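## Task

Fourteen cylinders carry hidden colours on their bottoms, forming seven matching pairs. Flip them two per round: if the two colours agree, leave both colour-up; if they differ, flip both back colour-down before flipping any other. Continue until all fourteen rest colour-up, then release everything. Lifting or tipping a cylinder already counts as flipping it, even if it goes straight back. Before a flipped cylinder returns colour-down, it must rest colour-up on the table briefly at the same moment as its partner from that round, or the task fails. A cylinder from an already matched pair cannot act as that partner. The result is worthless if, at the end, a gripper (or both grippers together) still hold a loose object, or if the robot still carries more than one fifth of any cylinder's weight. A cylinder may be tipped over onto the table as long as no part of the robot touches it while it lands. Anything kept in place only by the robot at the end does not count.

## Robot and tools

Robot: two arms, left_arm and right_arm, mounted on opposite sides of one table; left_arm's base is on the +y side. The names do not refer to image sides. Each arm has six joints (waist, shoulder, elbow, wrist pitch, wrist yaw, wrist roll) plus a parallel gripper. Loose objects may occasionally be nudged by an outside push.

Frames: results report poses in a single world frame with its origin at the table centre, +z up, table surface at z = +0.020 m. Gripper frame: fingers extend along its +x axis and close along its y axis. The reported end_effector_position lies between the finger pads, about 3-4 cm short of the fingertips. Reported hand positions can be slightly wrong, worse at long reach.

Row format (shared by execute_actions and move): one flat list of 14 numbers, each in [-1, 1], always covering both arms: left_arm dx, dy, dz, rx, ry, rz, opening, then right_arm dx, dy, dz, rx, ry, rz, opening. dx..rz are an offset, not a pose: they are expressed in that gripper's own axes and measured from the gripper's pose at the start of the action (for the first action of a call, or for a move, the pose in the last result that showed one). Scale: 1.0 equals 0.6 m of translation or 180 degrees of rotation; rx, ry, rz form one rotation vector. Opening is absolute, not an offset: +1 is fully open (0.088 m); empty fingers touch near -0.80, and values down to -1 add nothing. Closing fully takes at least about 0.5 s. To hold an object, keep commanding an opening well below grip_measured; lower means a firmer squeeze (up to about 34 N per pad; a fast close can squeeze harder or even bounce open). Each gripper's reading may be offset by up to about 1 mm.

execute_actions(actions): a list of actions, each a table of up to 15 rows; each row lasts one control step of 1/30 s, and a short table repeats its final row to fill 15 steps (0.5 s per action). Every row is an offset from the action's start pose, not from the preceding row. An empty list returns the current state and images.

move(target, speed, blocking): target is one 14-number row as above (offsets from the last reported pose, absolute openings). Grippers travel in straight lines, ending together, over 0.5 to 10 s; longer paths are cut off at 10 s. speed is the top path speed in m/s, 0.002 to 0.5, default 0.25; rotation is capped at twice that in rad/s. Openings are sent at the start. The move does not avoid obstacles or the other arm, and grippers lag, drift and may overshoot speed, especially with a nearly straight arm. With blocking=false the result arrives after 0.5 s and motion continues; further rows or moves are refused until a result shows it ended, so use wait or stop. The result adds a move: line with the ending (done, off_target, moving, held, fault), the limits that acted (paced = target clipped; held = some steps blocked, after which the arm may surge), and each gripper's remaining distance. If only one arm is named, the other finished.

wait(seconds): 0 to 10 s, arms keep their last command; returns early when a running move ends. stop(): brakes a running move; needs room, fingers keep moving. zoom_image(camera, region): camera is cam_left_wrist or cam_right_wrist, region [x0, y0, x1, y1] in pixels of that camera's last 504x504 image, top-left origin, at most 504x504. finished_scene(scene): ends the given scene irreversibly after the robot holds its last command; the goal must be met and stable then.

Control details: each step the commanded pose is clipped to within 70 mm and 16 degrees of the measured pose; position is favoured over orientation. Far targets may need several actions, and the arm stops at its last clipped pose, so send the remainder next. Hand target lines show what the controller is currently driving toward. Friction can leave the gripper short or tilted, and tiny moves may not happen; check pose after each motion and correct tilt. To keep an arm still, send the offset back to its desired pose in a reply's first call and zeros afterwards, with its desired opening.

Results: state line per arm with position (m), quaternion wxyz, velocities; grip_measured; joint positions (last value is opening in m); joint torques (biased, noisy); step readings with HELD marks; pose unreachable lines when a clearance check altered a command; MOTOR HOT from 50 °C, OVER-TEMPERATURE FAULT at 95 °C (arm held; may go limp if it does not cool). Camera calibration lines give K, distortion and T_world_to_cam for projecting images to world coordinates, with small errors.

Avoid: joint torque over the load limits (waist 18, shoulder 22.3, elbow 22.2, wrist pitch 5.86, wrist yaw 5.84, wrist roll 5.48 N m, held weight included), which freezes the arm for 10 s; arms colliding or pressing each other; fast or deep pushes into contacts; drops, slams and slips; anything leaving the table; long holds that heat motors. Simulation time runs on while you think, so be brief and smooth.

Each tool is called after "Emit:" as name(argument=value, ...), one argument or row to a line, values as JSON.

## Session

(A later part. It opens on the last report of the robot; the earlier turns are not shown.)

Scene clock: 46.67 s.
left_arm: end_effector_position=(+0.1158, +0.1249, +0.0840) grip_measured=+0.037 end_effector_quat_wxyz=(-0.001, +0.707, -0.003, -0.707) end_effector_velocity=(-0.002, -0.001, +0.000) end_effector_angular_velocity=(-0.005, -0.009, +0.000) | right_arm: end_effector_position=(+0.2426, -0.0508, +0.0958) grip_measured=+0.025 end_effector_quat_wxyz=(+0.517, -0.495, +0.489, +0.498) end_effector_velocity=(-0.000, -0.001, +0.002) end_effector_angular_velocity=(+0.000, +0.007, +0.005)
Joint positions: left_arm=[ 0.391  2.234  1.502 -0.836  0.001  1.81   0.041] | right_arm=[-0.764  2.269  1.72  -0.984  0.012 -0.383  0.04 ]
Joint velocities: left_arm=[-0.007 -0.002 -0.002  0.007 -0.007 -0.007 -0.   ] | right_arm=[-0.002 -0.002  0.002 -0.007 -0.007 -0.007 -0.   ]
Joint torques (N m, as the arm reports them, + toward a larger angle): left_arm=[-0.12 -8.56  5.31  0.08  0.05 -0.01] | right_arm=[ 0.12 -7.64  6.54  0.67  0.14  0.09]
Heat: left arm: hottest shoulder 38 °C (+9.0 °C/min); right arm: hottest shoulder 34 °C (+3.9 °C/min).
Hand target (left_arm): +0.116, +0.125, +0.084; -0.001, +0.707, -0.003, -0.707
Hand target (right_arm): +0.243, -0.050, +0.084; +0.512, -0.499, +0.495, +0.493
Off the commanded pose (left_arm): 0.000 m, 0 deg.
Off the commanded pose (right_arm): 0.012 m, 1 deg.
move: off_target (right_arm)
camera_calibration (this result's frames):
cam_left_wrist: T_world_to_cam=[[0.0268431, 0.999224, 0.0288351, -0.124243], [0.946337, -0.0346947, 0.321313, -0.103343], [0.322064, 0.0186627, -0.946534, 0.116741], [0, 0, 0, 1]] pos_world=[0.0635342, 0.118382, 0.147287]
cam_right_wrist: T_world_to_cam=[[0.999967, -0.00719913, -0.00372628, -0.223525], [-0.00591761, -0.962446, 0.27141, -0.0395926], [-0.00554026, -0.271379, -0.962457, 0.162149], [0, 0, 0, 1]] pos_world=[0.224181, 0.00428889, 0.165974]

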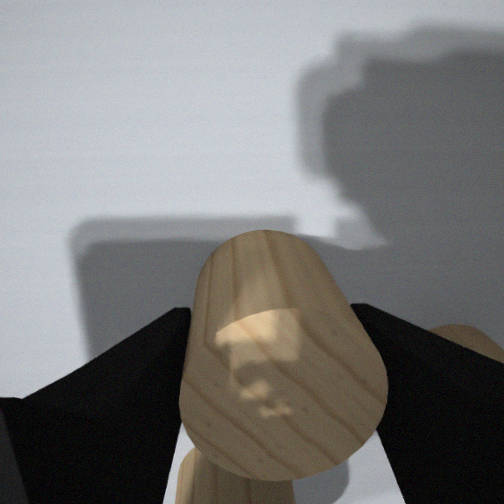

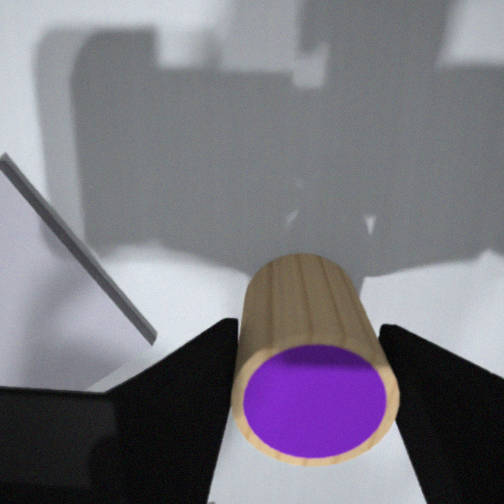

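Emit:
execute_actions(
  actions=[
    [[0,0,0,0,0,0,-0.3,0,0,0,0,0,0,0.6]],
  ],
)

Emit:
move(
  target=[-0.2,0,0,0,0,0,-0.3,-0.2,0,0,0,0,0,0.6],
)

Emit:
move(
  target=[-0.10,0.18,0.173,0,0,0.503,-0.3,-0.068,0.383,-0.107,0,-0.49,0,0.8],
  speed=0.35,
)

Scene clock: 50.83 s.
left_arm: end_effector_position=(+0.1158, +0.1249, +0.0840) grip_measured=+0.035 end_effector_quat_wxyz=(-0.001, +0.707, -0.003, -0.707) end_effector_velocity=(-0.000, +0.002, +0.000) end_effector_angular_velocity=(+0.009, -0.005, -0.010) | right_arm: end_effector_position=(+0.2425, -0.0501, +0.0957) grip_measured=+0.593 end_effector_quat_wxyz=(+0.518, -0.497, +0.488, +0.498) end_effector_velocity=(-0.002, +0.000, -0.003) end_effector_angular_velocity=(+0.006, +0.021, +0.020)
Joint positions: left_arm=[ 0.391  2.234  1.502 -0.836  0.001  1.81   0.041] | right_arm=[-0.762  2.27   1.722 -0.983  0.015 -0.382  0.068]
Joint velocities: left_arm=[-0.002 -0.002 -0.002 -0.007 -0.007  0.007 -0.   ] | right_arm=[-0.002  0.002 -0.007  0.007 -0.022 -0.022  0.004]
Joint torques (N m, as the arm reports them, + toward a larger angle): left_arm=[ 0.02 -8.5   5.31  0.2   0.04  0.01] | right_arm=[ -0.15 -11.28   5.25   0.06  -0.13  -0.02]
Heat: left arm: hottest shoulder 38 °C (+8.3 °C/min); right arm: hottest shoulder 34 °C (+3.5 °C/min).
Hand target (left_arm): +0.116, +0.125, +0.084; -0.001, +0.707, -0.003, -0.707
Hand target (right_arm): +0.243, -0.051, +0.096; +0.517, -0.495, +0.489, +0.498
Off the commanded pose (left_arm): 0.000 m, 0 deg.
Off the commanded pose (right_arm): 0.001 m, 0 deg.
Step readings (end_effector_position):
0: left_arm (+0.1158, +0.1249, +0.0840) | right_arm (+0.2425, -0.0504, +0.0957)
1: left_arm (+0.1158, +0.1249, +0.0840) | right_arm (+0.2425, -0.0504, +0.0957)
2: left_arm (+0.1158, +0.1249, +0.0840) | right_arm (+0.2425, -0.0504, +0.0957)
4: left_arm (+0.1158, +0.1249, +0.0840) | right_arm (+0.2425, -0.0500, +0.0956)
8: left_arm (+0.1158, +0.1249, +0.0840) | right_arm (+0.2426, -0.0499, +0.0957)
15: end_effector_position above
camera_calibration (this result's frames):
cam_left_wrist: T_world_to_cam=[[0.0268431, 0.999224, 0.0288351, -0.124243], [0.946337, -0.0346947, 0.321313, -0.103343], [0.322064, 0.0186627, -0.946534, 0.116741], [0, 0, 0, 1]] pos_world=[0.0635342, 0.118382, 0.147287]
cam_right_wrist: T_world_to_cam=[[0.999983, -0.00578957, -0.00019353, -0.223704], [-0.00552081, -0.962616, 0.270812, -0.0388751], [-0.00175418, -0.270807, -0.962632, 0.161408], [0, 0, 0, 1]] pos_world=[0.223769, 0.0049935, 0.165861]

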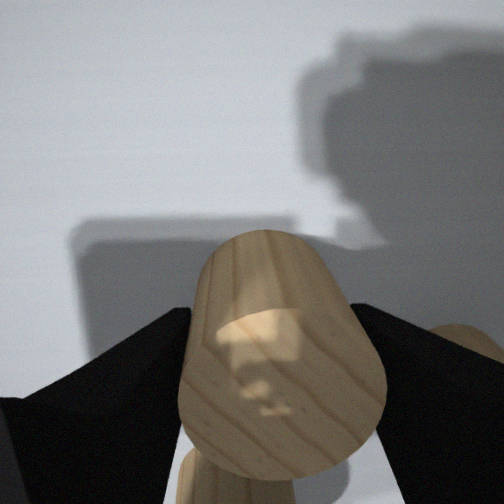

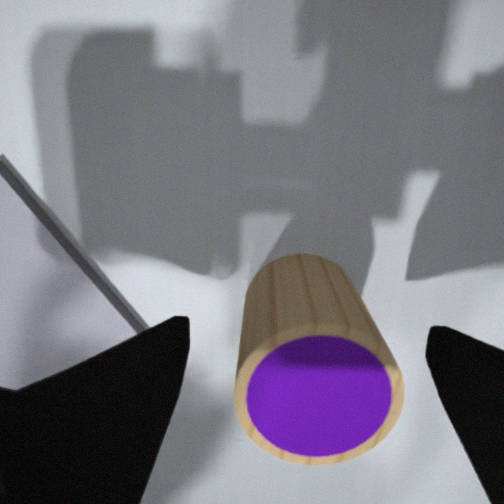

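Scene clock: 51.93 s.
left_arm: end_effector_position=(+0.1154, +0.1268, +0.1988) grip_measured=+0.035 end_effector_quat_wxyz=(-0.005, +0.706, +0.002, -0.708) end_effector_velocity=(+0.002, +0.003, +0.002) end_effector_angular_velocity=(+0.007, -0.021, +0.005) | right_arm: end_effector_position=(+0.2397, -0.0556, +0.2164) grip_measured=+0.600 end_effector_quat_wxyz=(+0.517, -0.497, +0.487, +0.498) end_effector_velocity=(-0.002, -0.004, +0.001) end_effector_angular_velocity=(-0.013, +0.013, +0.005)
Joint positions: left_arm=[ 0.391  2.107  1.775 -1.249  0.001  1.81   0.041] | right_arm=[-0.761  2.192  2.078 -1.416  0.015 -0.382  0.068]
Joint velocities: left_arm=[-0.002 -0.007 -0.002 -0.007 -0.022 -0.007 -0.   ] | right_arm=[-0.002 -0.002  0.002 -0.022 -0.007 -0.007  0.   ]
Joint torques (N m, as the arm reports them, + toward a larger angle): left_arm=[-0.16 -9.05  7.14 -0.07  0.05 -0.03] | right_arm=[ 0.24 -9.96  7.34 -0.07 -0.02  0.1 ]
Heat: left arm: hottest shoulder 39 °C (+9.2 °C/min); right arm: hottest shoulder 35 °C (+4.6 °C/min).
Hand target (left_arm): +0.115, +0.125, +0.204; -0.001, +0.707, -0.003, -0.707
Hand target (right_arm): +0.239, -0.053, +0.216; +0.518, -0.496, +0.488, +0.498
Off the commanded pose (left_arm): 0.005 m, 1 deg.
Off the commanded pose (right_arm): 0.002 m, 0 deg.
move: done
camera_calibration (this result's frames):
cam_left_wrist: T_world_to_cam=[[0.0269561, 0.99875, 0.0420943, -0.131997], [0.947356, -0.0389635, 0.317804, -0.138614], [0.319047, 0.0313115, -0.947222, 0.224371], [0, 0, 0, 1]] pos_world=[0.0632899, 0.119406, 0.262138]
cam_right_wrist: T_world_to_cam=[[0.999989, -0.00464511, -0.0000493149, -0.220833], [-0.00445864, -0.962717, 0.270472, -0.0771268], [-0.00130385, -0.270469, -0.962728, 0.276015], [0, 0, 0, 1]] pos_world=[0.220847, -0.000623574, 0.286577]

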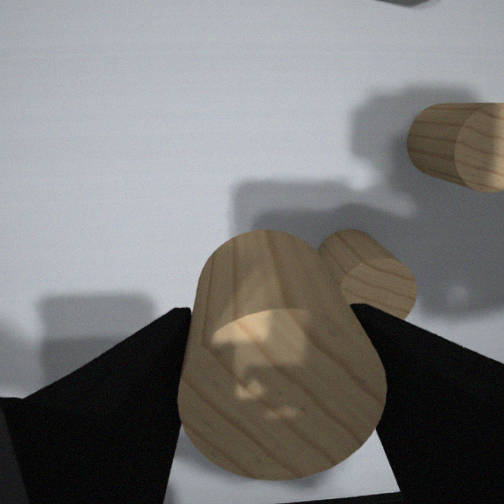

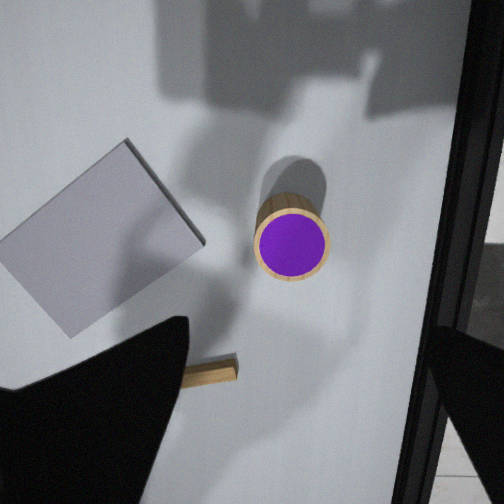

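Scene clock: 54.77 s.
left_arm: end_effector_position=(+0.0111, +0.0209, +0.2589) grip_measured=+0.034 end_effector_quat_wxyz=(+0.494, +0.497, -0.503, -0.505) end_effector_velocity=(-0.003, -0.000, -0.005) end_effector_angular_velocity=(+0.008, +0.022, +0.000) | right_arm: end_effector_position=(+0.0090, -0.1193, +0.2568) grip_measured=+0.800 end_effector_quat_wxyz=(+0.708, +0.005, -0.007, +0.706) end_effector_velocity=(+0.002, -0.000, -0.005) end_effector_angular_velocity=(-0.007, -0.009, -0.020)
Joint positions: left_arm=[ 0.133  1.969  0.836  1.13  -0.007  1.572  0.041] | right_arm=[-0.037  1.365  0.25   1.134  0.334 -0.008  0.078]
Joint velocities: left_arm=[-0.007  0.012 -0.002  0.007 -0.007 -0.022  0.   ] | right_arm=[ 0.002  0.022 -0.007  0.022  0.022 -0.007 -0.   ]
Joint torques (N m, as the arm reports them, + toward a larger angle): left_arm=[-0.23 -6.52  5.86  2.15 -0.2  -0.12] | right_arm=[ 0.33 -3.24  3.69  1.98  0.09 -0.2 ]
Heat: left arm: hottest shoulder 39 °C (+8.8 °C/min); right arm: hottest shoulder 35 °C (+4.4 °C/min).
Hand target (left_arm): +0.011, +0.020, +0.258; +0.497, +0.497, -0.502, -0.504
Hand target (right_arm): +0.009, -0.121, +0.250; +0.708, -0.005, -0.005, +0.706
Off the commanded pose (left_arm): 0.002 m, 1 deg.
Off the commanded pose (right_arm): 0.008 m, 2 deg.
move: done
camera_calibration (this result's frames):
cam_left_wrist: T_world_to_cam=[[0.0236128, 0.0360293, -0.999072, 0.263762], [0.951634, 0.305402, 0.0335052, 0.00334037], [0.306326, -0.951542, -0.0270753, 0.100306], [0, 0, 0, 1]] pos_world=[-0.0401332, 0.0849218, 0.266121]
cam_right_wrist: T_world_to_cam=[[0.999625, 0.0262627, 0.00779518, 0.0112302], [0.0149335, -0.283835, -0.958757, 0.246126], [-0.022967, 0.958513, -0.28412, 0.269941], [0, 0, 0, 1]] pos_world=[-0.00870184, -0.189178, 0.312583]

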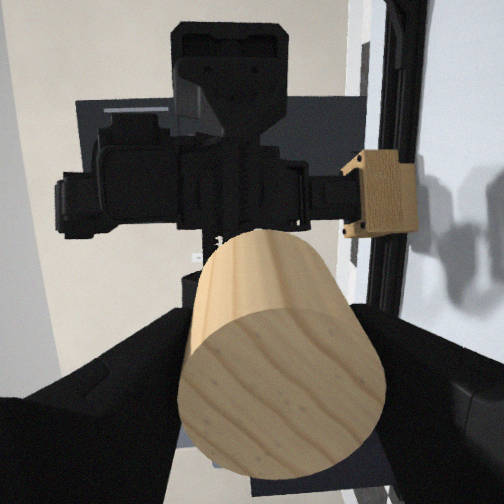

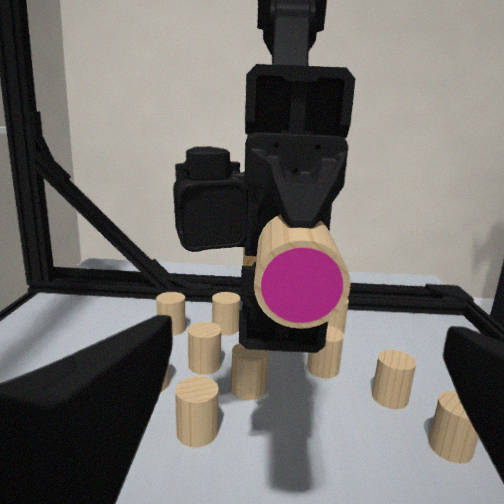

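Emit:
move(
  target=[0,0,0,0,0,0,-0.3,0.129,-0.005,0.001,0,0.005,0,0.8],
  speed=0.12,
)

Scene clock: 59.43 s.
left_arm: end_effector_position=(+0.0109, +0.0208, +0.2585) grip_measured=+0.034 end_effector_quat_wxyz=(+0.494, +0.497, -0.503, -0.505) end_effector_velocity=(-0.003, +0.001, -0.005) end_effector_angular_velocity=(+0.022, +0.007, +0.000) | right_arm: end_effector_position=(+0.0119, -0.0452, +0.2597) grip_measured=+0.800 end_effector_quat_wxyz=(+0.708, -0.001, -0.004, +0.706) end_effector_velocity=(-0.000, +0.002, +0.000) end_effector_angular_velocity=(-0.002, -0.008, +0.005)
Joint positions: left_arm=[ 0.133  1.97   0.836  1.13  -0.007  1.572  0.041] | right_arm=[-0.138  1.631  0.519  1.117  0.233 -0.009  0.078]
Joint velocities: left_arm=[-0.007 -0.002 -0.002 -0.022 -0.007 -0.007 -0.   ] | right_arm=[-0.002  0.002  0.007 -0.007 -0.007 -0.007 -0.   ]
Joint torques (N m, as the arm reports them, + toward a larger angle): left_arm=[ 0.09 -7.32  5.5   1.69 -0.02 -0.02] | right_arm=[-0.11 -4.98  6.52  1.62 -0.1   0.14]
Heat: left arm: hottest shoulder 39 °C (+8.1 °C/min); right arm: hottest shoulder 35 °C (+4.0 °C/min).
Hand target (left_arm): +0.011, +0.021, +0.259; +0.494, +0.497, -0.503, -0.505
Hand target (right_arm): +0.012, -0.042, +0.259; +0.708, -0.001, -0.002, +0.706
Off the commanded pose (left_arm): 0.001 m, 0 deg.
Off the commanded pose (right_arm): 0.003 m, 0 deg.
move: done
camera_calibration (this result's frames):
cam_left_wrist: T_world_to_cam=[[0.0232637, 0.0367887, -0.999052, 0.263287], [0.951762, 0.305015, 0.0333943, 0.00358829], [0.305954, -0.951637, -0.0279183, 0.10053], [0, 0, 0, 1]] pos_world=[-0.0402977, 0.0848873, 0.265725]
cam_right_wrist: T_world_to_cam=[[0.999577, 0.0259985, 0.0130511, 0.00494628], [0.020163, -0.295793, -0.955039, 0.26829], [-0.0209692, 0.954898, -0.296192, 0.202732], [0, 0, 0, 1]] pos_world=[-0.0061026, -0.114359, 0.316211]

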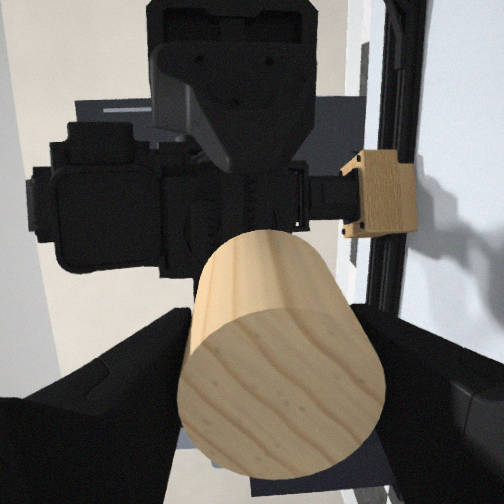

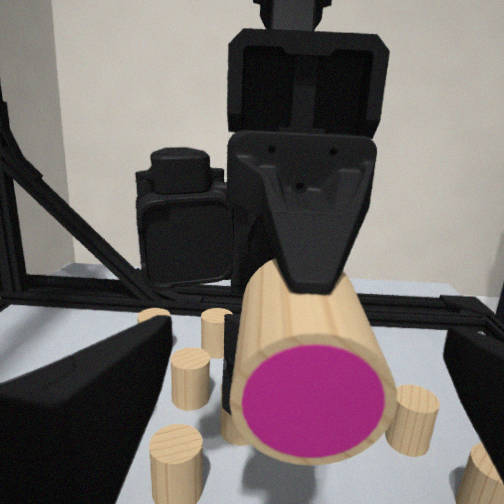

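Emit:
execute_actions(
  actions=[
    [[0,0,0,0,0,0,-0.3,0,0,0,0,0,0,-0.3]],
    [[0,0,0,0,0,0,-0.3,0,0,0,0,0,0,-0.3]],
    [[0,0,0,0,0,0,0.8,0,0,0,0,0,0,-0.3]],
  ],
)

Emit:
move(
  target=[-0.12,0,0,0,0,0.004,0.8,-0.1,0,0,0,0,0,-0.3],
)

Emit:
move(
  target=[0,0,0,0,0,0,0.8,0.02,0.037,-0.218,0,0.508,0,-0.3],
  speed=0.35,
)

Emit:
move(
  target=[0,0,0,0,0,0,0.8,0.078,0,0,0,0,0,-0.3],
  speed=0.04,
)

Scene clock: 64.50 s.
left_arm: end_effector_position=(+0.0111, +0.0209, +0.2582) grip_measured=+0.791 end_effector_quat_wxyz=(+0.494, +0.498, -0.503, -0.505) end_effector_velocity=(-0.003, +0.001, -0.001) end_effector_angular_velocity=(+0.007, +0.007, +0.000) | right_arm: end_effector_position=(+0.0118, -0.0450, +0.2598) grip_measured=+0.023 end_effector_quat_wxyz=(+0.708, -0.001, -0.004, +0.706) end_effector_velocity=(-0.000, +0.000, +0.003) end_effector_angular_velocity=(+0.012, +0.010, +0.005)
Joint positions: left_arm=[ 0.133  1.971  0.835  1.13  -0.008  1.572  0.078] | right_arm=[-0.138  1.632  0.52   1.117  0.233 -0.009  0.04 ]
Joint velocities: left_arm=[-0.007 -0.002 -0.002 -0.007 -0.007 -0.007  0.004] | right_arm=[-0.002 -0.002  0.002  0.007 -0.007  0.007 -0.   ]
Joint torques (N m, as the arm reports them, + toward a larger angle): left_arm=[ 0.03 -7.13  5.39  1.75 -0.01 -0.03] | right_arm=[ 0.06 -6.27  5.19  1.83  0.    0.  ]
Heat: left arm: hottest shoulder 39 °C (+7.1 °C/min); right arm: hottest shoulder 34 °C (+3.0 °C/min).
Hand target (left_arm): +0.011, +0.021, +0.258; +0.494, +0.498, -0.503, -0.505
Hand target (right_arm): +0.012, -0.045, +0.260; +0.708, -0.001, -0.004, +0.706
Off the commanded pose (left_arm): 0.000 m, 0 deg.
Off the commanded pose (right_arm): 0.000 m, 0 deg.
Step readings (end_effector_position; steps 1 to 15: 1st action; 16 to 30: 2nd action; 31 to 45: 3rd action):
0: left_arm (+0.0109, +0.0208, +0.2585) | right_arm (+0.0120, -0.0449, +0.2598)
1: left_arm (+0.0109, +0.0208, +0.2585) | right_arm (+0.0120, -0.0449, +0.2598)
2: left_arm (+0.0109, +0.0208, +0.2585) | right_arm (+0.0120, -0.0449, +0.2598)
4: left_arm (+0.0109, +0.0208, +0.2585) | right_arm (+0.0120, -0.0449, +0.2598)
8: left_arm (+0.0111, +0.0208, +0.2584) | right_arm (+0.0118, -0.0450, +0.2598)
15: left_arm (+0.0111, +0.0208, +0.2584) | right_arm (+0.0118, -0.0450, +0.2598)
16: left_arm (+0.0111, +0.0208, +0.2584) | right_arm (+0.0118, -0.0450, +0.2598)
17: left_arm (+0.0111, +0.0208, +0.2584) | right_arm (+0.0118, -0.0450, +0.2598)
19: left_arm (+0.0111, +0.0208, +0.2584) | right_arm (+0.0118, -0.0450, +0.2598)
23: left_arm (+0.0111, +0.0209, +0.2583) | right_arm (+0.0118, -0.0450, +0.2598)
30: left_arm (+0.0111, +0.0209, +0.2581) | right_arm (+0.0118, -0.0450, +0.2598)
31: left_arm (+0.0111, +0.0209, +0.2581) | right_arm (+0.0118, -0.0450, +0.2598)
32: left_arm (+0.0111, +0.0209, +0.2581) | right_arm (+0.0118, -0.0450, +0.2598)
34: left_arm (+0.0111, +0.0209, +0.2583) | right_arm (+0.0118, -0.0450, +0.2598)
38: left_arm (+0.0111, +0.0209, +0.2582) | right_arm (+0.0118, -0.0450, +0.2598)
45: end_effector_position above
camera_calibration (this result's frames):
cam_left_wrist: T_world_to_cam=[[0.0236367, 0.0375623, -0.999015, 0.262924], [0.951516, 0.305714, 0.0340075, 0.00317582], [0.30669, -0.951382, -0.028515, 0.100636], [0, 0, 0, 1]] pos_world=[-0.0401004, 0.084896, 0.265426]
cam_right_wrist: T_world_to_cam=[[0.999573, 0.026377, 0.0125944, 0.00519325], [0.0198307, -0.295429, -0.955159, 0.268549], [-0.0214734, 0.955, -0.295826, 0.202429], [0, 0, 0, 1]] pos_world=[-0.0061697, -0.114119, 0.316325]

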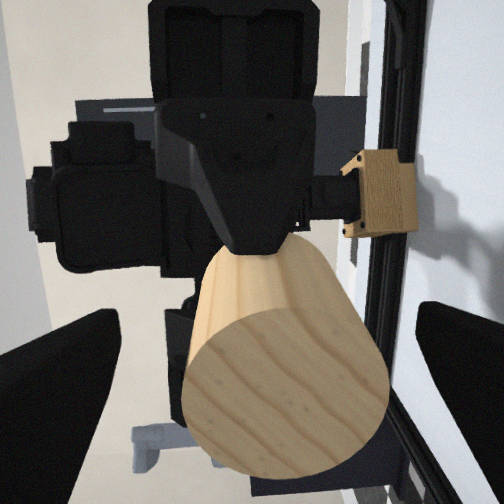

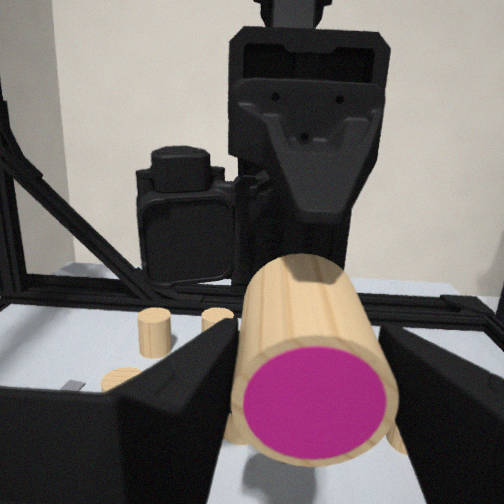

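Scene clock: 65.40 s.
left_arm: end_effector_position=(+0.0123, +0.0908, +0.2555) grip_measured=+0.800 end_effector_quat_wxyz=(+0.495, +0.497, -0.504, -0.504) end_effector_velocity=(-0.002, +0.003, -0.001) end_effector_angular_velocity=(+0.007, -0.008, -0.000) | right_arm: end_effector_position=(+0.0115, -0.1018, +0.2608) grip_measured=+0.023 end_effector_quat_wxyz=(+0.708, +0.000, -0.005, +0.706) end_effector_velocity=(+0.003, -0.002, +0.001) end_effector_angular_velocity=(+0.002, -0.007, -0.010)
Joint positions: left_arm=[ 0.132  1.793  0.535  1.256 -0.008  1.572  0.078] | right_arm=[-0.076  1.408  0.317  1.099  0.295 -0.009  0.04 ]
Joint velocities: left_arm=[-0.007 -0.012 -0.012 -0.007 -0.007  0.007 -0.   ] | right_arm=[-0.002 -0.017 -0.007 -0.007  0.007 -0.007 -0.   ]
Joint torques (N m, as the arm reports them, + toward a larger angle): left_arm=[-0.25 -6.7   4.33  2.   -0.12 -0.05] | right_arm=[ 0.13 -5.47  3.8   1.77  0.1   0.  ]
Heat: left arm: hottest shoulder 39 °C (+7.1 °C/min); right arm: hottest shoulder 35 °C (+4.0 °C/min).
Hand target (left_arm): +0.012, +0.093, +0.259; +0.497, +0.495, -0.506, -0.502
Hand target (right_arm): +0.012, -0.105, +0.259; +0.708, -0.001, -0.004, +0.706
Off the commanded pose (left_arm): 0.004 m, 1 deg.
Off the commanded pose (right_arm): 0.003 m, 0 deg.
move: done
camera_calibration (this result's frames):
cam_left_wrist: T_world_to_cam=[[0.0235945, 0.0341061, -0.99914, 0.257951], [0.951868, 0.304739, 0.0328806, -0.0188505], [0.305598, -0.951825, -0.0252744, 0.165959], [0, 0, 0, 1]] pos_world=[-0.0388599, 0.154911, 0.262544]
cam_right_wrist: T_world_to_cam=[[0.999576, 0.0267297, 0.0115689, 0.00728502], [0.0189003, -0.293061, -0.955907, 0.253112], [-0.0221608, 0.95572, -0.293442, 0.256452], [0, 0, 0, 1]] pos_world=[-0.00638266, -0.171113, 0.317121]

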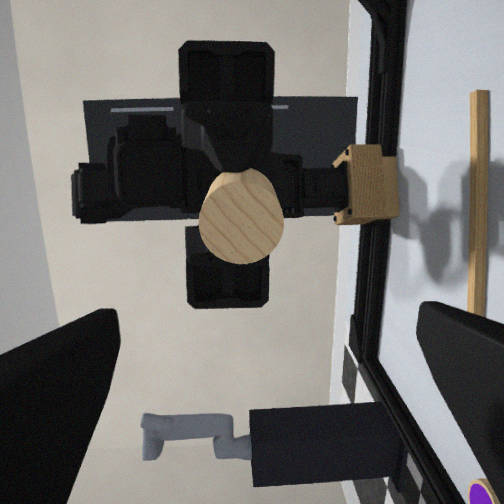

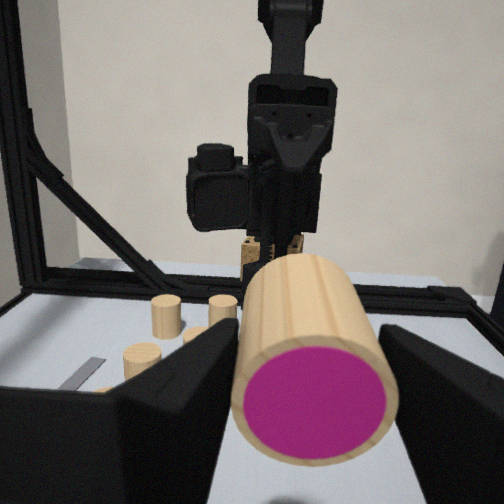

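Scene clock: 68.23 s.
left_arm: end_effector_position=(+0.0123, +0.0909, +0.2554) grip_measured=+0.800 end_effector_quat_wxyz=(+0.495, +0.497, -0.504, -0.505) end_effector_velocity=(-0.002, +0.001, +0.004) end_effector_angular_velocity=(-0.012, +0.022, -0.010) | right_arm: end_effector_position=(-0.0089, -0.0905, +0.1318) grip_measured=+0.023 end_effector_quat_wxyz=(+0.504, -0.505, +0.500, +0.491) end_effector_velocity=(+0.002, -0.006, -0.001) end_effector_angular_velocity=(-0.034, -0.015, -0.005)
Joint positions: left_arm=[ 0.132  1.793  0.534  1.256 -0.008  1.572  0.078] | right_arm=[-0.143  2.023  1.477 -1.039  0.015  0.232  0.04 ]
Joint velocities: left_arm=[-0.002 -0.007 -0.002  0.007  0.007 -0.022 -0.   ] | right_arm=[ 0.002  0.007  0.007 -0.037  0.007  0.007 -0.   ]
Joint torques (N m, as the arm reports them, + toward a larger angle): left_arm=[-0.07 -5.54  4.99  1.75 -0.01 -0.03] | right_arm=[-0.2  -7.82  6.68 -0.13 -0.08 -0.02]
Heat: left arm: hottest shoulder 39 °C (+7.1 °C/min); right arm: hottest shoulder 35 °C (+5.1 °C/min).
Hand target (left_arm): +0.012, +0.091, +0.255; +0.495, +0.497, -0.504, -0.505
Hand target (right_arm): -0.009, -0.088, +0.129; +0.502, -0.506, +0.503, +0.489
Off the commanded pose (left_arm): 0.000 m, 0 deg.
Off the commanded pose (right_arm): 0.003 m, 1 deg.
move: done
camera_calibration (this result's frames):
cam_left_wrist: T_world_to_cam=[[0.0236039, 0.0344872, -0.999126, 0.257777], [0.951868, 0.304727, 0.0330058, -0.0189039], [0.305599, -0.951815, -0.0256345, 0.166124], [0, 0, 0, 1]] pos_world=[-0.0388579, 0.15499, 0.262434]
cam_right_wrist: T_world_to_cam=[[0.999933, -0.00222574, -0.0113842, 0.0293286], [0.00140969, -0.950828, 0.309716, -0.0929536], [-0.0115138, -0.309711, -0.950761, 0.179509], [0, 0, 0, 1]] pos_world=[-0.0271288, -0.0327215, 0.199793]

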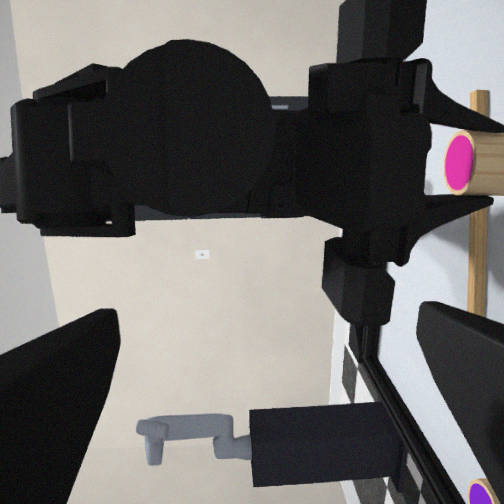

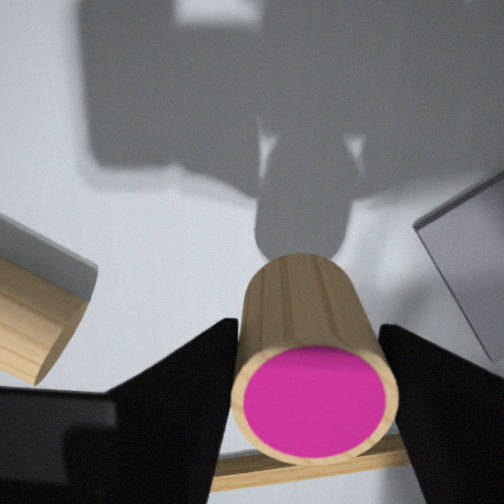

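Scene clock: 69.67 s.
left_arm: end_effector_position=(+0.0123, +0.0909, +0.2554) grip_measured=+0.800 end_effector_quat_wxyz=(+0.495, +0.497, -0.504, -0.505) end_effector_velocity=(+0.000, +0.000, -0.007) end_effector_angular_velocity=(+0.027, +0.007, +0.005) | right_arm: end_effector_position=(-0.0097, -0.0872, +0.0938) grip_measured=+0.023 end_effector_quat_wxyz=(+0.508, -0.498, +0.496, +0.498) end_effector_velocity=(+0.001, -0.007, -0.001) end_effector_angular_velocity=(-0.028, +0.001, +0.020)
Joint positions: left_arm=[ 0.132  1.793  0.534  1.256 -0.008  1.572  0.078] | right_arm=[-0.143  2.07   1.388 -0.88   0.015  0.232  0.04 ]
Joint velocities: left_arm=[-0.002  0.002 -0.002 -0.022 -0.007 -0.007 -0.   ] | right_arm=[-0.002 -0.002 -0.007 -0.022 -0.007 -0.022 -0.   ]
Joint torques (N m, as the arm reports them, + toward a larger angle): left_arm=[ 0.05 -5.59  5.08  1.74 -0.02 -0.04] | right_arm=[-0.09 -7.94  3.58  0.58  0.01 -0.06]
Heat: left arm: hottest shoulder 39 °C (+7.0 °C/min); right arm: hottest shoulder 35 °C (+4.0 °C/min).
Hand target (left_arm): +0.012, +0.091, +0.255; +0.495, +0.497, -0.504, -0.505
Hand target (right_arm): -0.008, -0.091, +0.085; +0.504, -0.505, +0.500, +0.491
Off the commanded pose (left_arm): 0.000 m, 0 deg.
Off the commanded pose (right_arm): 0.010 m, 1 deg.
move: off_target (right_arm)
camera_calibration (this result's frames):
cam_left_wrist: T_world_to_cam=[[0.0236039, 0.0344872, -0.999126, 0.257777], [0.951868, 0.304727, 0.0330058, -0.0189039], [0.305599, -0.951815, -0.0256345, 0.166124], [0, 0, 0, 1]] pos_world=[-0.0388579, 0.15499, 0.262434]
cam_right_wrist: T_world_to_cam=[[0.999864, -0.00192643, -0.0163711, 0.0301613], [0.0028896, -0.957286, 0.289129, -0.0766588], [-0.0162288, -0.289137, -0.95715, 0.146833], [0, 0, 0, 1]] pos_world=[-0.0275528, -0.0308714, 0.163199]

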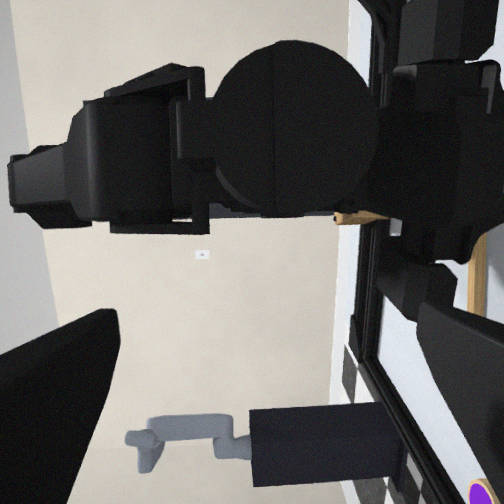

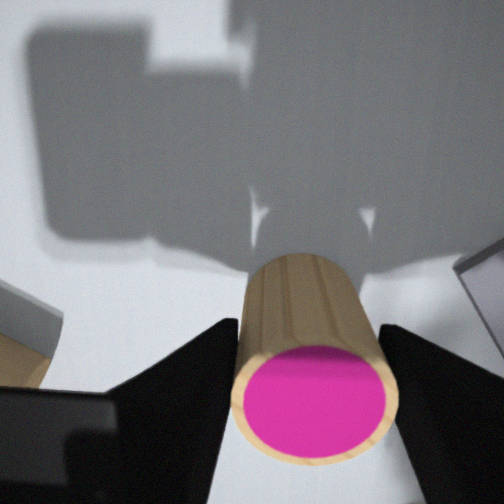

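Emit:
execute_actions(
  actions=[
    [[0,0,0,0,0,0,0.8,0,0,0,0,0,0,0.6]],
  ],
)

Emit:
wait(
  seconds=2.5,
)

Emit:
execute_actions(
  actions=[
    [[0,0,0,0,0,0,0.8,0,0,0,0,0,0,-0.3]],
    [[0,0,0,0,0,0,0.8,0,0,0,0,0,0,-0.3]],
  ],
)

Emit:
move(
  target=[0,0,0,0,0,0,0.8,-0.12,0,0,0,0,0,-0.3],
)

Emit:
move(
  target=[0,0,0,0,0,0,0.8,-0.152,-0.037,0.042,0,-0.495,0,-0.3],
  speed=0.35,
)

Scene clock: 73.37 s.
left_arm: end_effector_position=(+0.0123, +0.0909, +0.2554) grip_measured=+0.800 end_effector_quat_wxyz=(+0.495, +0.497, -0.504, -0.505) end_effector_velocity=(+0.000, +0.001, +0.001) end_effector_angular_velocity=(+0.003, +0.007, +0.005) | right_arm: end_effector_position=(-0.0098, -0.0870, +0.0936) grip_measured=+0.592 end_effector_quat_wxyz=(+0.508, -0.498, +0.496, +0.498) end_effector_velocity=(+0.000, -0.002, +0.000) end_effector_angular_velocity=(-0.009, +0.005, +0.005)
Joint positions: left_arm=[ 0.132  1.793  0.534  1.256 -0.008  1.572  0.078] | right_arm=[-0.143  2.071  1.388 -0.878  0.015  0.232  0.068]
Joint velocities: left_arm=[-0.002 -0.007 -0.002 -0.007 -0.007 -0.007  0.   ] | right_arm=[-0.002 -0.002 -0.002 -0.007 -0.007 -0.007  0.004]
Joint torques (N m, as the arm reports them, + toward a larger angle): left_arm=[-0.05 -5.58  5.02  1.75 -0.03 -0.05] | right_arm=[ 0.02 -9.55  5.24 -0.02  0.03 -0.02]
Heat: left arm: hottest shoulder 39 °C (+6.0 °C/min); right arm: hottest shoulder 35 °C (+4.0 °C/min).
Hand target (left_arm): +0.012, +0.091, +0.255; +0.495, +0.497, -0.504, -0.505
Hand target (right_arm): -0.010, -0.087, +0.094; +0.508, -0.498, +0.496, +0.498
Off the commanded pose (left_arm): 0.000 m, 0 deg.
Off the commanded pose (right_arm): 0.000 m, 0 deg.
Step readings (end_effector_position):
0: left_arm (+0.0123, +0.0909, +0.2554) | right_arm (-0.0098, -0.0869, +0.0936)
1: left_arm (+0.0123, +0.0909, +0.2554) | right_arm (-0.0098, -0.0869, +0.0936)
2: left_arm (+0.0123, +0.0909, +0.2554) | right_arm (-0.0098, -0.0869, +0.0936)
4: left_arm (+0.0123, +0.0909, +0.2554) | right_arm (-0.0098, -0.0870, +0.0936)
8: left_arm (+0.0123, +0.0909, +0.2554) | right_arm (-0.0098, -0.0869, +0.0938)
15: end_effector_position above
camera_calibration (this result's frames):
cam_left_wrist: T_world_to_cam=[[0.0236039, 0.0344872, -0.999126, 0.257777], [0.951868, 0.304727, 0.0330058, -0.0189039], [0.305599, -0.951815, -0.0256345, 0.166124], [0, 0, 0, 1]] pos_world=[-0.0388579, 0.15499, 0.262434]
cam_right_wrist: T_world_to_cam=[[0.999854, -0.00190572, -0.0170004, 0.0303318], [0.00307408, -0.957583, 0.288141, -0.0762999], [-0.0168284, -0.288151, -0.957437, 0.146795], [0, 0, 0, 1]] pos_world=[-0.0276225, -0.0307066, 0.163048]

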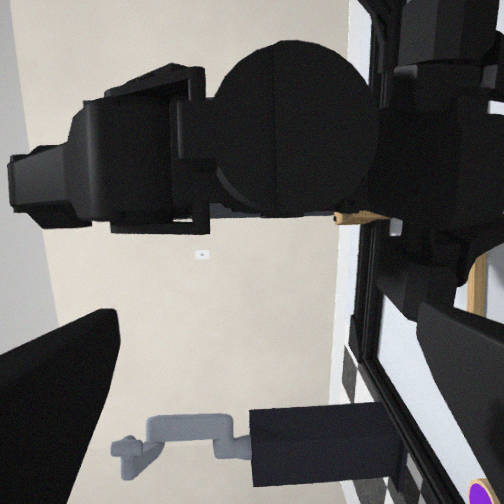

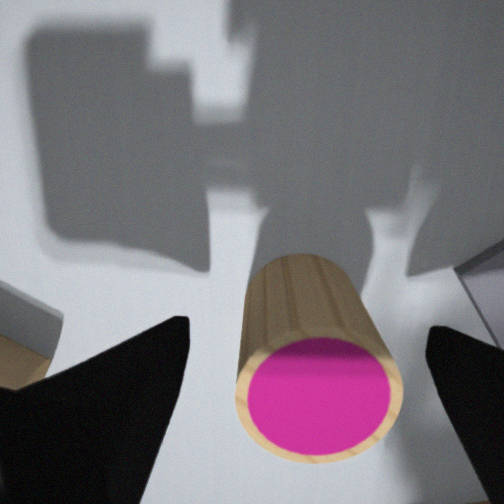

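Scene clock: 75.87 s.
left_arm: end_effector_position=(+0.0123, +0.0909, +0.2554) grip_measured=+0.800 end_effector_quat_wxyz=(+0.495, +0.497, -0.504, -0.505) end_effector_velocity=(-0.002, +0.001, -0.001) end_effector_angular_velocity=(+0.007, +0.007, -0.010) | right_arm: end_effector_position=(-0.0098, -0.0869, +0.0938) grip_measured=+0.600 end_effector_quat_wxyz=(+0.508, -0.498, +0.495, +0.498) end_effector_velocity=(-0.002, -0.002, +0.002) end_effector_angular_velocity=(-0.008, +0.021, +0.020)
Joint positions: left_arm=[ 0.132  1.793  0.534  1.256 -0.008  1.572  0.078] | right_arm=[-0.143  2.07   1.388 -0.878  0.015  0.232  0.068]
Joint velocities: left_arm=[-0.002 -0.002 -0.002 -0.007  0.007 -0.007 -0.   ] | right_arm=[-0.002 -0.007 -0.002 -0.007 -0.022 -0.022 -0.   ]
Joint torques (N m, as the arm reports them, + toward a larger angle): left_arm=[ 0.01 -5.58  4.98  1.73  0.03 -0.04] | right_arm=[ 0.02 -9.61  5.16 -0.02  0.01 -0.01]
Heat: left arm: hottest shoulder 38 °C (+5.1 °C/min); right arm: hottest shoulder 36 °C (+4.1 °C/min).
Hand target (left_arm): +0.012, +0.091, +0.255; +0.495, +0.497, -0.504, -0.504
Hand target (right_arm): -0.010, -0.087, +0.094; +0.508, -0.498, +0.496, +0.498
Off the commanded pose (left_arm): 0.000 m, 0 deg.
Off the commanded pose (right_arm): 0.000 m, 0 deg.
wait: 2.50 s; at rest by 0.17 s
camera_calibration (this result's frames):
cam_left_wrist: T_world_to_cam=[[0.0236039, 0.0344872, -0.999126, 0.257777], [0.951868, 0.304727, 0.0330058, -0.0189039], [0.305599, -0.951815, -0.0256345, 0.166124], [0, 0, 0, 1]] pos_world=[-0.0388579, 0.15499, 0.262434]
cam_right_wrist: T_world_to_cam=[[0.999852, -0.00189938, -0.0170863, 0.0303508], [0.00309862, -0.95769, 0.287784, -0.0762811], [-0.01691, -0.287795, -0.957543, 0.146975], [0, 0, 0, 1]] pos_world=[-0.0276246, -0.0306972, 0.163206]

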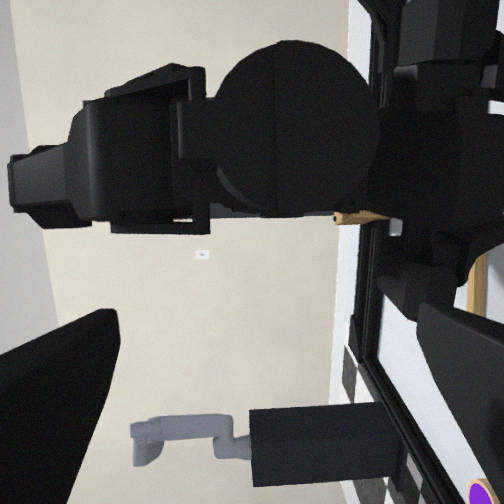

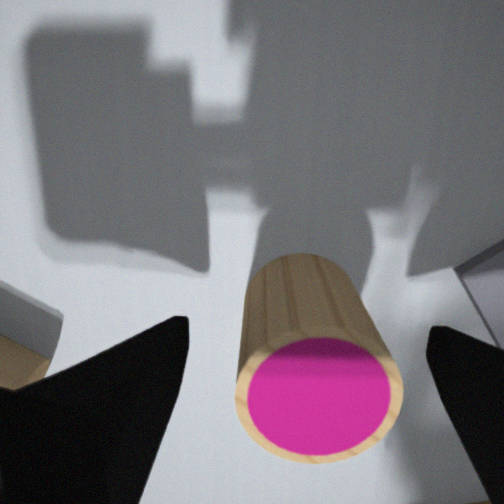

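Scene clock: 76.87 s.
left_arm: end_effector_position=(+0.0123, +0.0909, +0.2554) grip_measured=+0.800 end_effector_quat_wxyz=(+0.495, +0.497, -0.504, -0.505) end_effector_velocity=(+0.000, -0.000, +0.002) end_effector_angular_velocity=(-0.002, +0.007, +0.005) | right_arm: end_effector_position=(-0.0097, -0.0871, +0.0938) grip_measured=+0.027 end_effector_quat_wxyz=(+0.508, -0.498, +0.495, +0.498) end_effector_velocity=(-0.002, -0.001, -0.001) end_effector_angular_velocity=(-0.003, +0.022, +0.005)
Joint positions: left_arm=[ 0.132  1.793  0.534  1.256 -0.008  1.572  0.078] | right_arm=[-0.143  2.07   1.388 -0.879  0.015  0.232  0.04 ]
Joint velocities: left_arm=[-0.002 -0.007  0.002 -0.007 -0.007 -0.007 -0.   ] | right_arm=[-0.002 -0.002 -0.007  0.007 -0.022 -0.007 -0.   ]
Joint torques (N m, as the arm reports them, + toward a larger angle): left_arm=[-0.04 -5.61  4.95  1.72  0.01 -0.05] | right_arm=[ 0.06 -9.56  5.13  0.13  0.02 -0.02]
Heat: left arm: hottest shoulder 38 °C (+4.1 °C/min); right arm: hottest shoulder 36 °C (+4.1 °C/min).
Hand target (left_arm): +0.012, +0.091, +0.255; +0.495, +0.497, -0.504, -0.505
Hand target (right_arm): -0.010, -0.087, +0.094; +0.508, -0.498, +0.495, +0.498
Off the commanded pose (left_arm): 0.000 m, 0 deg.
Off the commanded pose (right_arm): 0.000 m, 0 deg.
Step readings (end_effector_position; steps 1 to 15: 1st action; 16 to 30: 2nd action):
0: left_arm (+0.0123, +0.0909, +0.2554) | right_arm (-0.0098, -0.0869, +0.0938)
1: left_arm (+0.0123, +0.0909, +0.2554) | right_arm (-0.0098, -0.0869, +0.0938)
2: left_arm (+0.0123, +0.0909, +0.2554) | right_arm (-0.0098, -0.0869, +0.0938)
4: left_arm (+0.0123, +0.0909, +0.2554) | right_arm (-0.0098, -0.0869, +0.0938)
8: left_arm (+0.0123, +0.0909, +0.2554) | right_arm (-0.0097, -0.0871, +0.0938)
15: left_arm (+0.0123, +0.0909, +0.2554) | right_arm (-0.0097, -0.0871, +0.0938)
16: left_arm (+0.0123, +0.0909, +0.2554) | right_arm (-0.0097, -0.0871, +0.0938)
17: left_arm (+0.0123, +0.0909, +0.2554) | right_arm (-0.0097, -0.0871, +0.0938)
19: left_arm (+0.0123, +0.0909, +0.2554) | right_arm (-0.0097, -0.0871, +0.0938)
23: left_arm (+0.0123, +0.0909, +0.2554) | right_arm (-0.0097, -0.0871, +0.0938)
30: end_effector_position above
camera_calibration (this result's frames):
cam_left_wrist: T_world_to_cam=[[0.0236039, 0.0344872, -0.999126, 0.257777], [0.951868, 0.304727, 0.0330058, -0.0189039], [0.305599, -0.951815, -0.0256345, 0.166124], [0, 0, 0, 1]] pos_world=[-0.0388579, 0.15499, 0.262434]
cam_right_wrist: T_world_to_cam=[[0.999867, -0.0019164, -0.0161713, 0.0301144], [0.00282815, -0.957525, 0.288336, -0.0764524], [-0.016037, -0.288344, -0.957393, 0.146885], [0, 0, 0, 1]] pos_world=[-0.0275386, -0.0307939, 0.163158]

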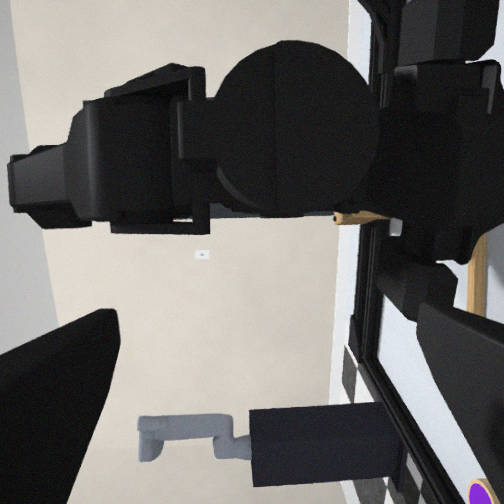

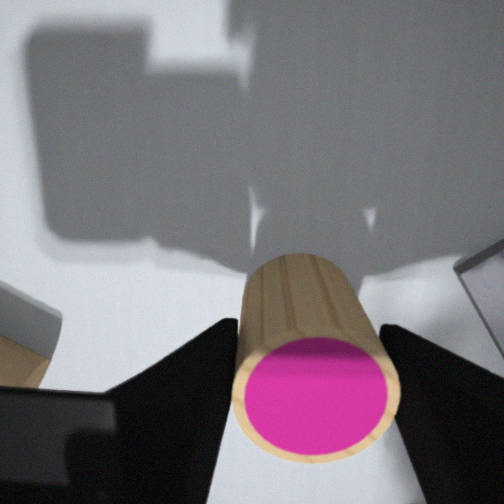

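Scene clock: 77.73 s.
left_arm: end_effector_position=(+0.0123, +0.0909, +0.2554) grip_measured=+0.800 end_effector_quat_wxyz=(+0.495, +0.497, -0.504, -0.505) end_effector_velocity=(-0.002, -0.000, +0.000) end_effector_angular_velocity=(+0.003, +0.007, -0.010) | right_arm: end_effector_position=(-0.0090, -0.0902, +0.1608) grip_measured=+0.027 end_effector_quat_wxyz=(+0.506, -0.502, +0.498, +0.494) end_effector_velocity=(+0.002, +0.000, +0.003) end_effector_angular_velocity=(-0.009, +0.006, -0.000)
Joint positions: left_arm=[ 0.132  1.793  0.534  1.256 -0.008  1.572  0.078] | right_arm=[-0.143  1.988  1.547 -1.133  0.015  0.232  0.04 ]
Joint velocities: left_arm=[-0.002 -0.002  0.002 -0.007  0.007 -0.007 -0.   ] | right_arm=[-0.007  0.002  0.017 -0.022 -0.007 -0.007 -0.   ]
Joint torques (N m, as the arm reports them, + toward a larger angle): left_arm=[-0.11 -5.59  5.01  1.75  0.02 -0.06] | right_arm=[ 0.33 -9.86  6.99 -0.08  0.02  0.06]
Heat: left arm: hottest shoulder 38 °C (+4.1 °C/min); right arm: hottest shoulder 36 °C (+4.1 °C/min).
Hand target (left_arm): +0.012, +0.091, +0.255; +0.495, +0.497, -0.504, -0.505
Hand target (right_arm): -0.011, -0.088, +0.166; +0.508, -0.498, +0.495, +0.498
Off the commanded pose (left_arm): 0.000 m, 0 deg.
Off the commanded pose (right_arm): 0.006 m, 1 deg.
move: done
camera_calibration (this result's frames):
cam_left_wrist: T_world_to_cam=[[0.0236039, 0.0344872, -0.999126, 0.257777], [0.951868, 0.304727, 0.0330058, -0.0189039], [0.305599, -0.951815, -0.0256345, 0.166124], [0, 0, 0, 1]] pos_world=[-0.0388579, 0.15499, 0.262434]
cam_right_wrist: T_world_to_cam=[[0.999912, -0.00211216, -0.013077, 0.0299561], [0.00192398, -0.95358, 0.301135, -0.100507], [-0.013106, -0.301133, -0.953492, 0.20841], [0, 0, 0, 1]] pos_world=[-0.0270287, -0.0330189, 0.229375]

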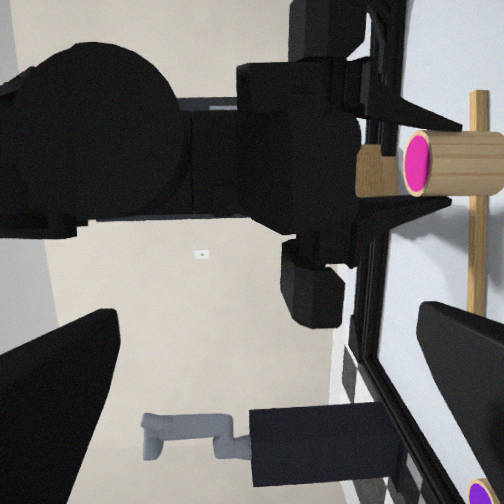

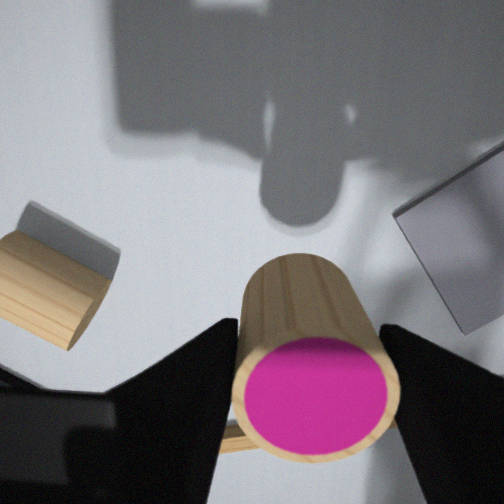

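Scene clock: 80.53 s.
left_arm: end_effector_position=(+0.0123, +0.0909, +0.2554) grip_measured=+0.800 end_effector_quat_wxyz=(+0.495, +0.497, -0.504, -0.505) end_effector_velocity=(-0.002, +0.001, +0.002) end_effector_angular_velocity=(-0.007, +0.007, +0.000) | right_arm: end_effector_position=(+0.0109, -0.0641, +0.2595) grip_measured=+0.026 end_effector_quat_wxyz=(+0.707, +0.001, +0.002, +0.707) end_effector_velocity=(+0.002, -0.001, -0.004) end_effector_angular_velocity=(-0.007, +0.005, -0.010)
Joint positions: left_arm=[ 0.132  1.793  0.534  1.256 -0.008  1.572  0.078] | right_arm=[-0.118  1.558  0.451  1.105  0.25   0.004  0.04 ]
Joint velocities: left_arm=[-0.007 -0.002 -0.002  0.007 -0.007 -0.007 -0.   ] | right_arm=[-0.002  0.007 -0.007  0.007  0.007  0.007 -0.   ]
Joint torques (N m, as the arm reports them, + toward a larger angle): left_arm=[-0.01 -5.61  4.91  1.72 -0.01 -0.04] | right_arm=[-0.16 -4.85  3.84  2.07 -0.12 -0.19]
Heat: left arm: hottest shoulder 38 °C (+4.0 °C/min); right arm: hottest shoulder 36 °C (+4.0 °C/min).
Hand target (left_arm): +0.012, +0.091, +0.255; +0.495, +0.497, -0.504, -0.505
Hand target (right_arm): +0.012, -0.065, +0.253; +0.707, -0.008, +0.004, +0.707
Off the commanded pose (left_arm): 0.000 m, 0 deg.
Off the commanded pose (right_arm): 0.007 m, 1 deg.
move: done
camera_calibration (this result's frames):
cam_left_wrist: T_world_to_cam=[[0.0236039, 0.0344872, -0.999126, 0.257777], [0.951868, 0.304727, 0.0330058, -0.0189039], [0.305599, -0.951815, -0.0256345, 0.166124], [0, 0, 0, 1]] pos_world=[-0.0388579, 0.15499, 0.262434]
cam_right_wrist: T_world_to_cam=[[0.999586, 0.0287355, 0.00151097, 0.00963116], [0.0101255, -0.302101, -0.953222, 0.261823], [-0.0269349, 0.952843, -0.302267, 0.222209], [0, 0, 0, 1]] pos_world=[-0.00629309, -0.13291, 0.316728]

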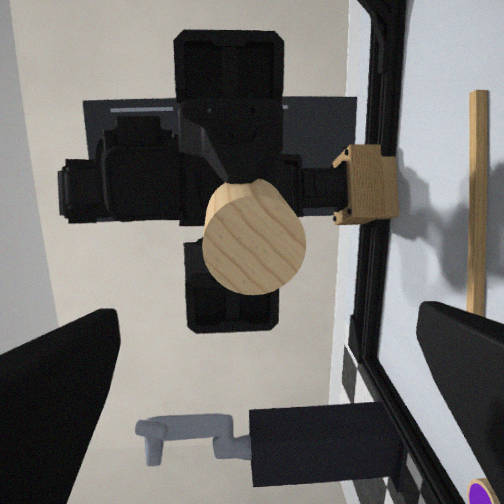

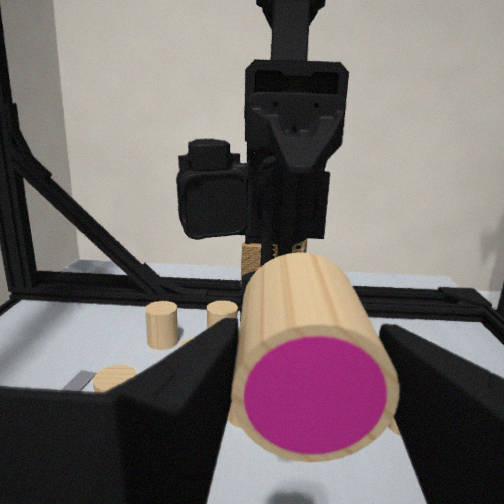

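Emit:
move(
  target=[0.153,0.002,0.001,0,0,0,0.8,0,0,0,0,0,0,-0.3],
  speed=0.12,
)

Scene clock: 83.00 s.
left_arm: end_effector_position=(+0.0101, +0.0016, +0.2570) grip_measured=+0.800 end_effector_quat_wxyz=(+0.495, +0.496, -0.504, -0.504) end_effector_velocity=(+0.002, -0.001, -0.002) end_effector_angular_velocity=(+0.007, +0.007, +0.020) | right_arm: end_effector_position=(+0.0111, -0.0642, +0.2592) grip_measured=+0.025 end_effector_quat_wxyz=(+0.707, +0.000, +0.002, +0.707) end_effector_velocity=(+0.002, -0.000, -0.002) end_effector_angular_velocity=(-0.007, -0.009, +0.000)
Joint positions: left_arm=[ 0.132  2.029  0.921  1.107 -0.008  1.572  0.078] | right_arm=[-0.119  1.559  0.451  1.106  0.25   0.004  0.04 ]
Joint velocities: left_arm=[-0.002  0.002  0.002 -0.007 -0.022 -0.007  0.   ] | right_arm=[-0.007 -0.002 -0.002 -0.007 -0.007 -0.007 -0.   ]
Joint torques (N m, as the arm reports them, + toward a larger angle): left_arm=[ 0.13 -6.86  6.64  1.6   0.06 -0.03] | right_arm=[ 0.02 -5.86  5.25  1.77  0.01  0.  ]
Heat: left arm: hottest shoulder 38 °C (+3.0 °C/min); right arm: hottest shoulder 36 °C (+4.0 °C/min).
Hand target (left_arm): +0.011, -0.001, +0.256; +0.495, +0.497, -0.504, -0.505
Hand target (right_arm): +0.011, -0.064, +0.260; +0.707, +0.001, +0.002, +0.707
Off the commanded pose (left_arm): 0.003 m, 0 deg.
Off the commanded pose (right_arm): 0.000 m, 0 deg.
move: done
camera_calibration (this result's frames):
cam_left_wrist: T_world_to_cam=[[0.0235755, 0.0333441, -0.999166, 0.262566], [0.951869, 0.304764, 0.0326301, 0.0104559], [0.305598, -0.951844, -0.0245542, 0.0815881], [0, 0, 0, 1]] pos_world=[-0.041076, 0.0657175, 0.26401]
cam_right_wrist: T_world_to_cam=[[0.999597, 0.0283548, 0.00159471, 0.0094156], [0.0101001, -0.302458, -0.953109, 0.261437], [-0.0265429, 0.952741, -0.302622, 0.222259], [0, 0, 0, 1]] pos_world=[-0.00615296, -0.132949, 0.316424]

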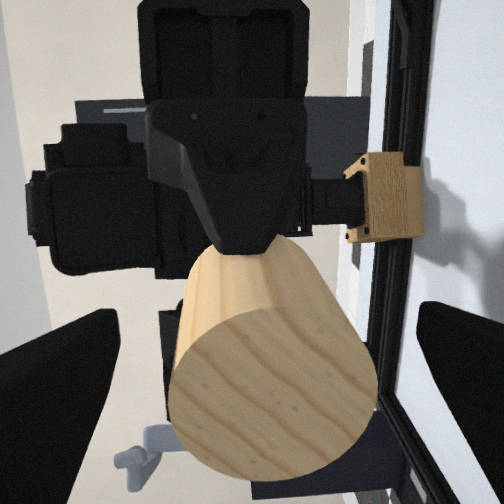

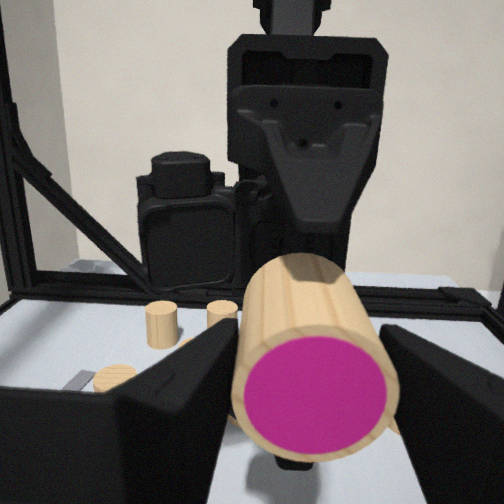

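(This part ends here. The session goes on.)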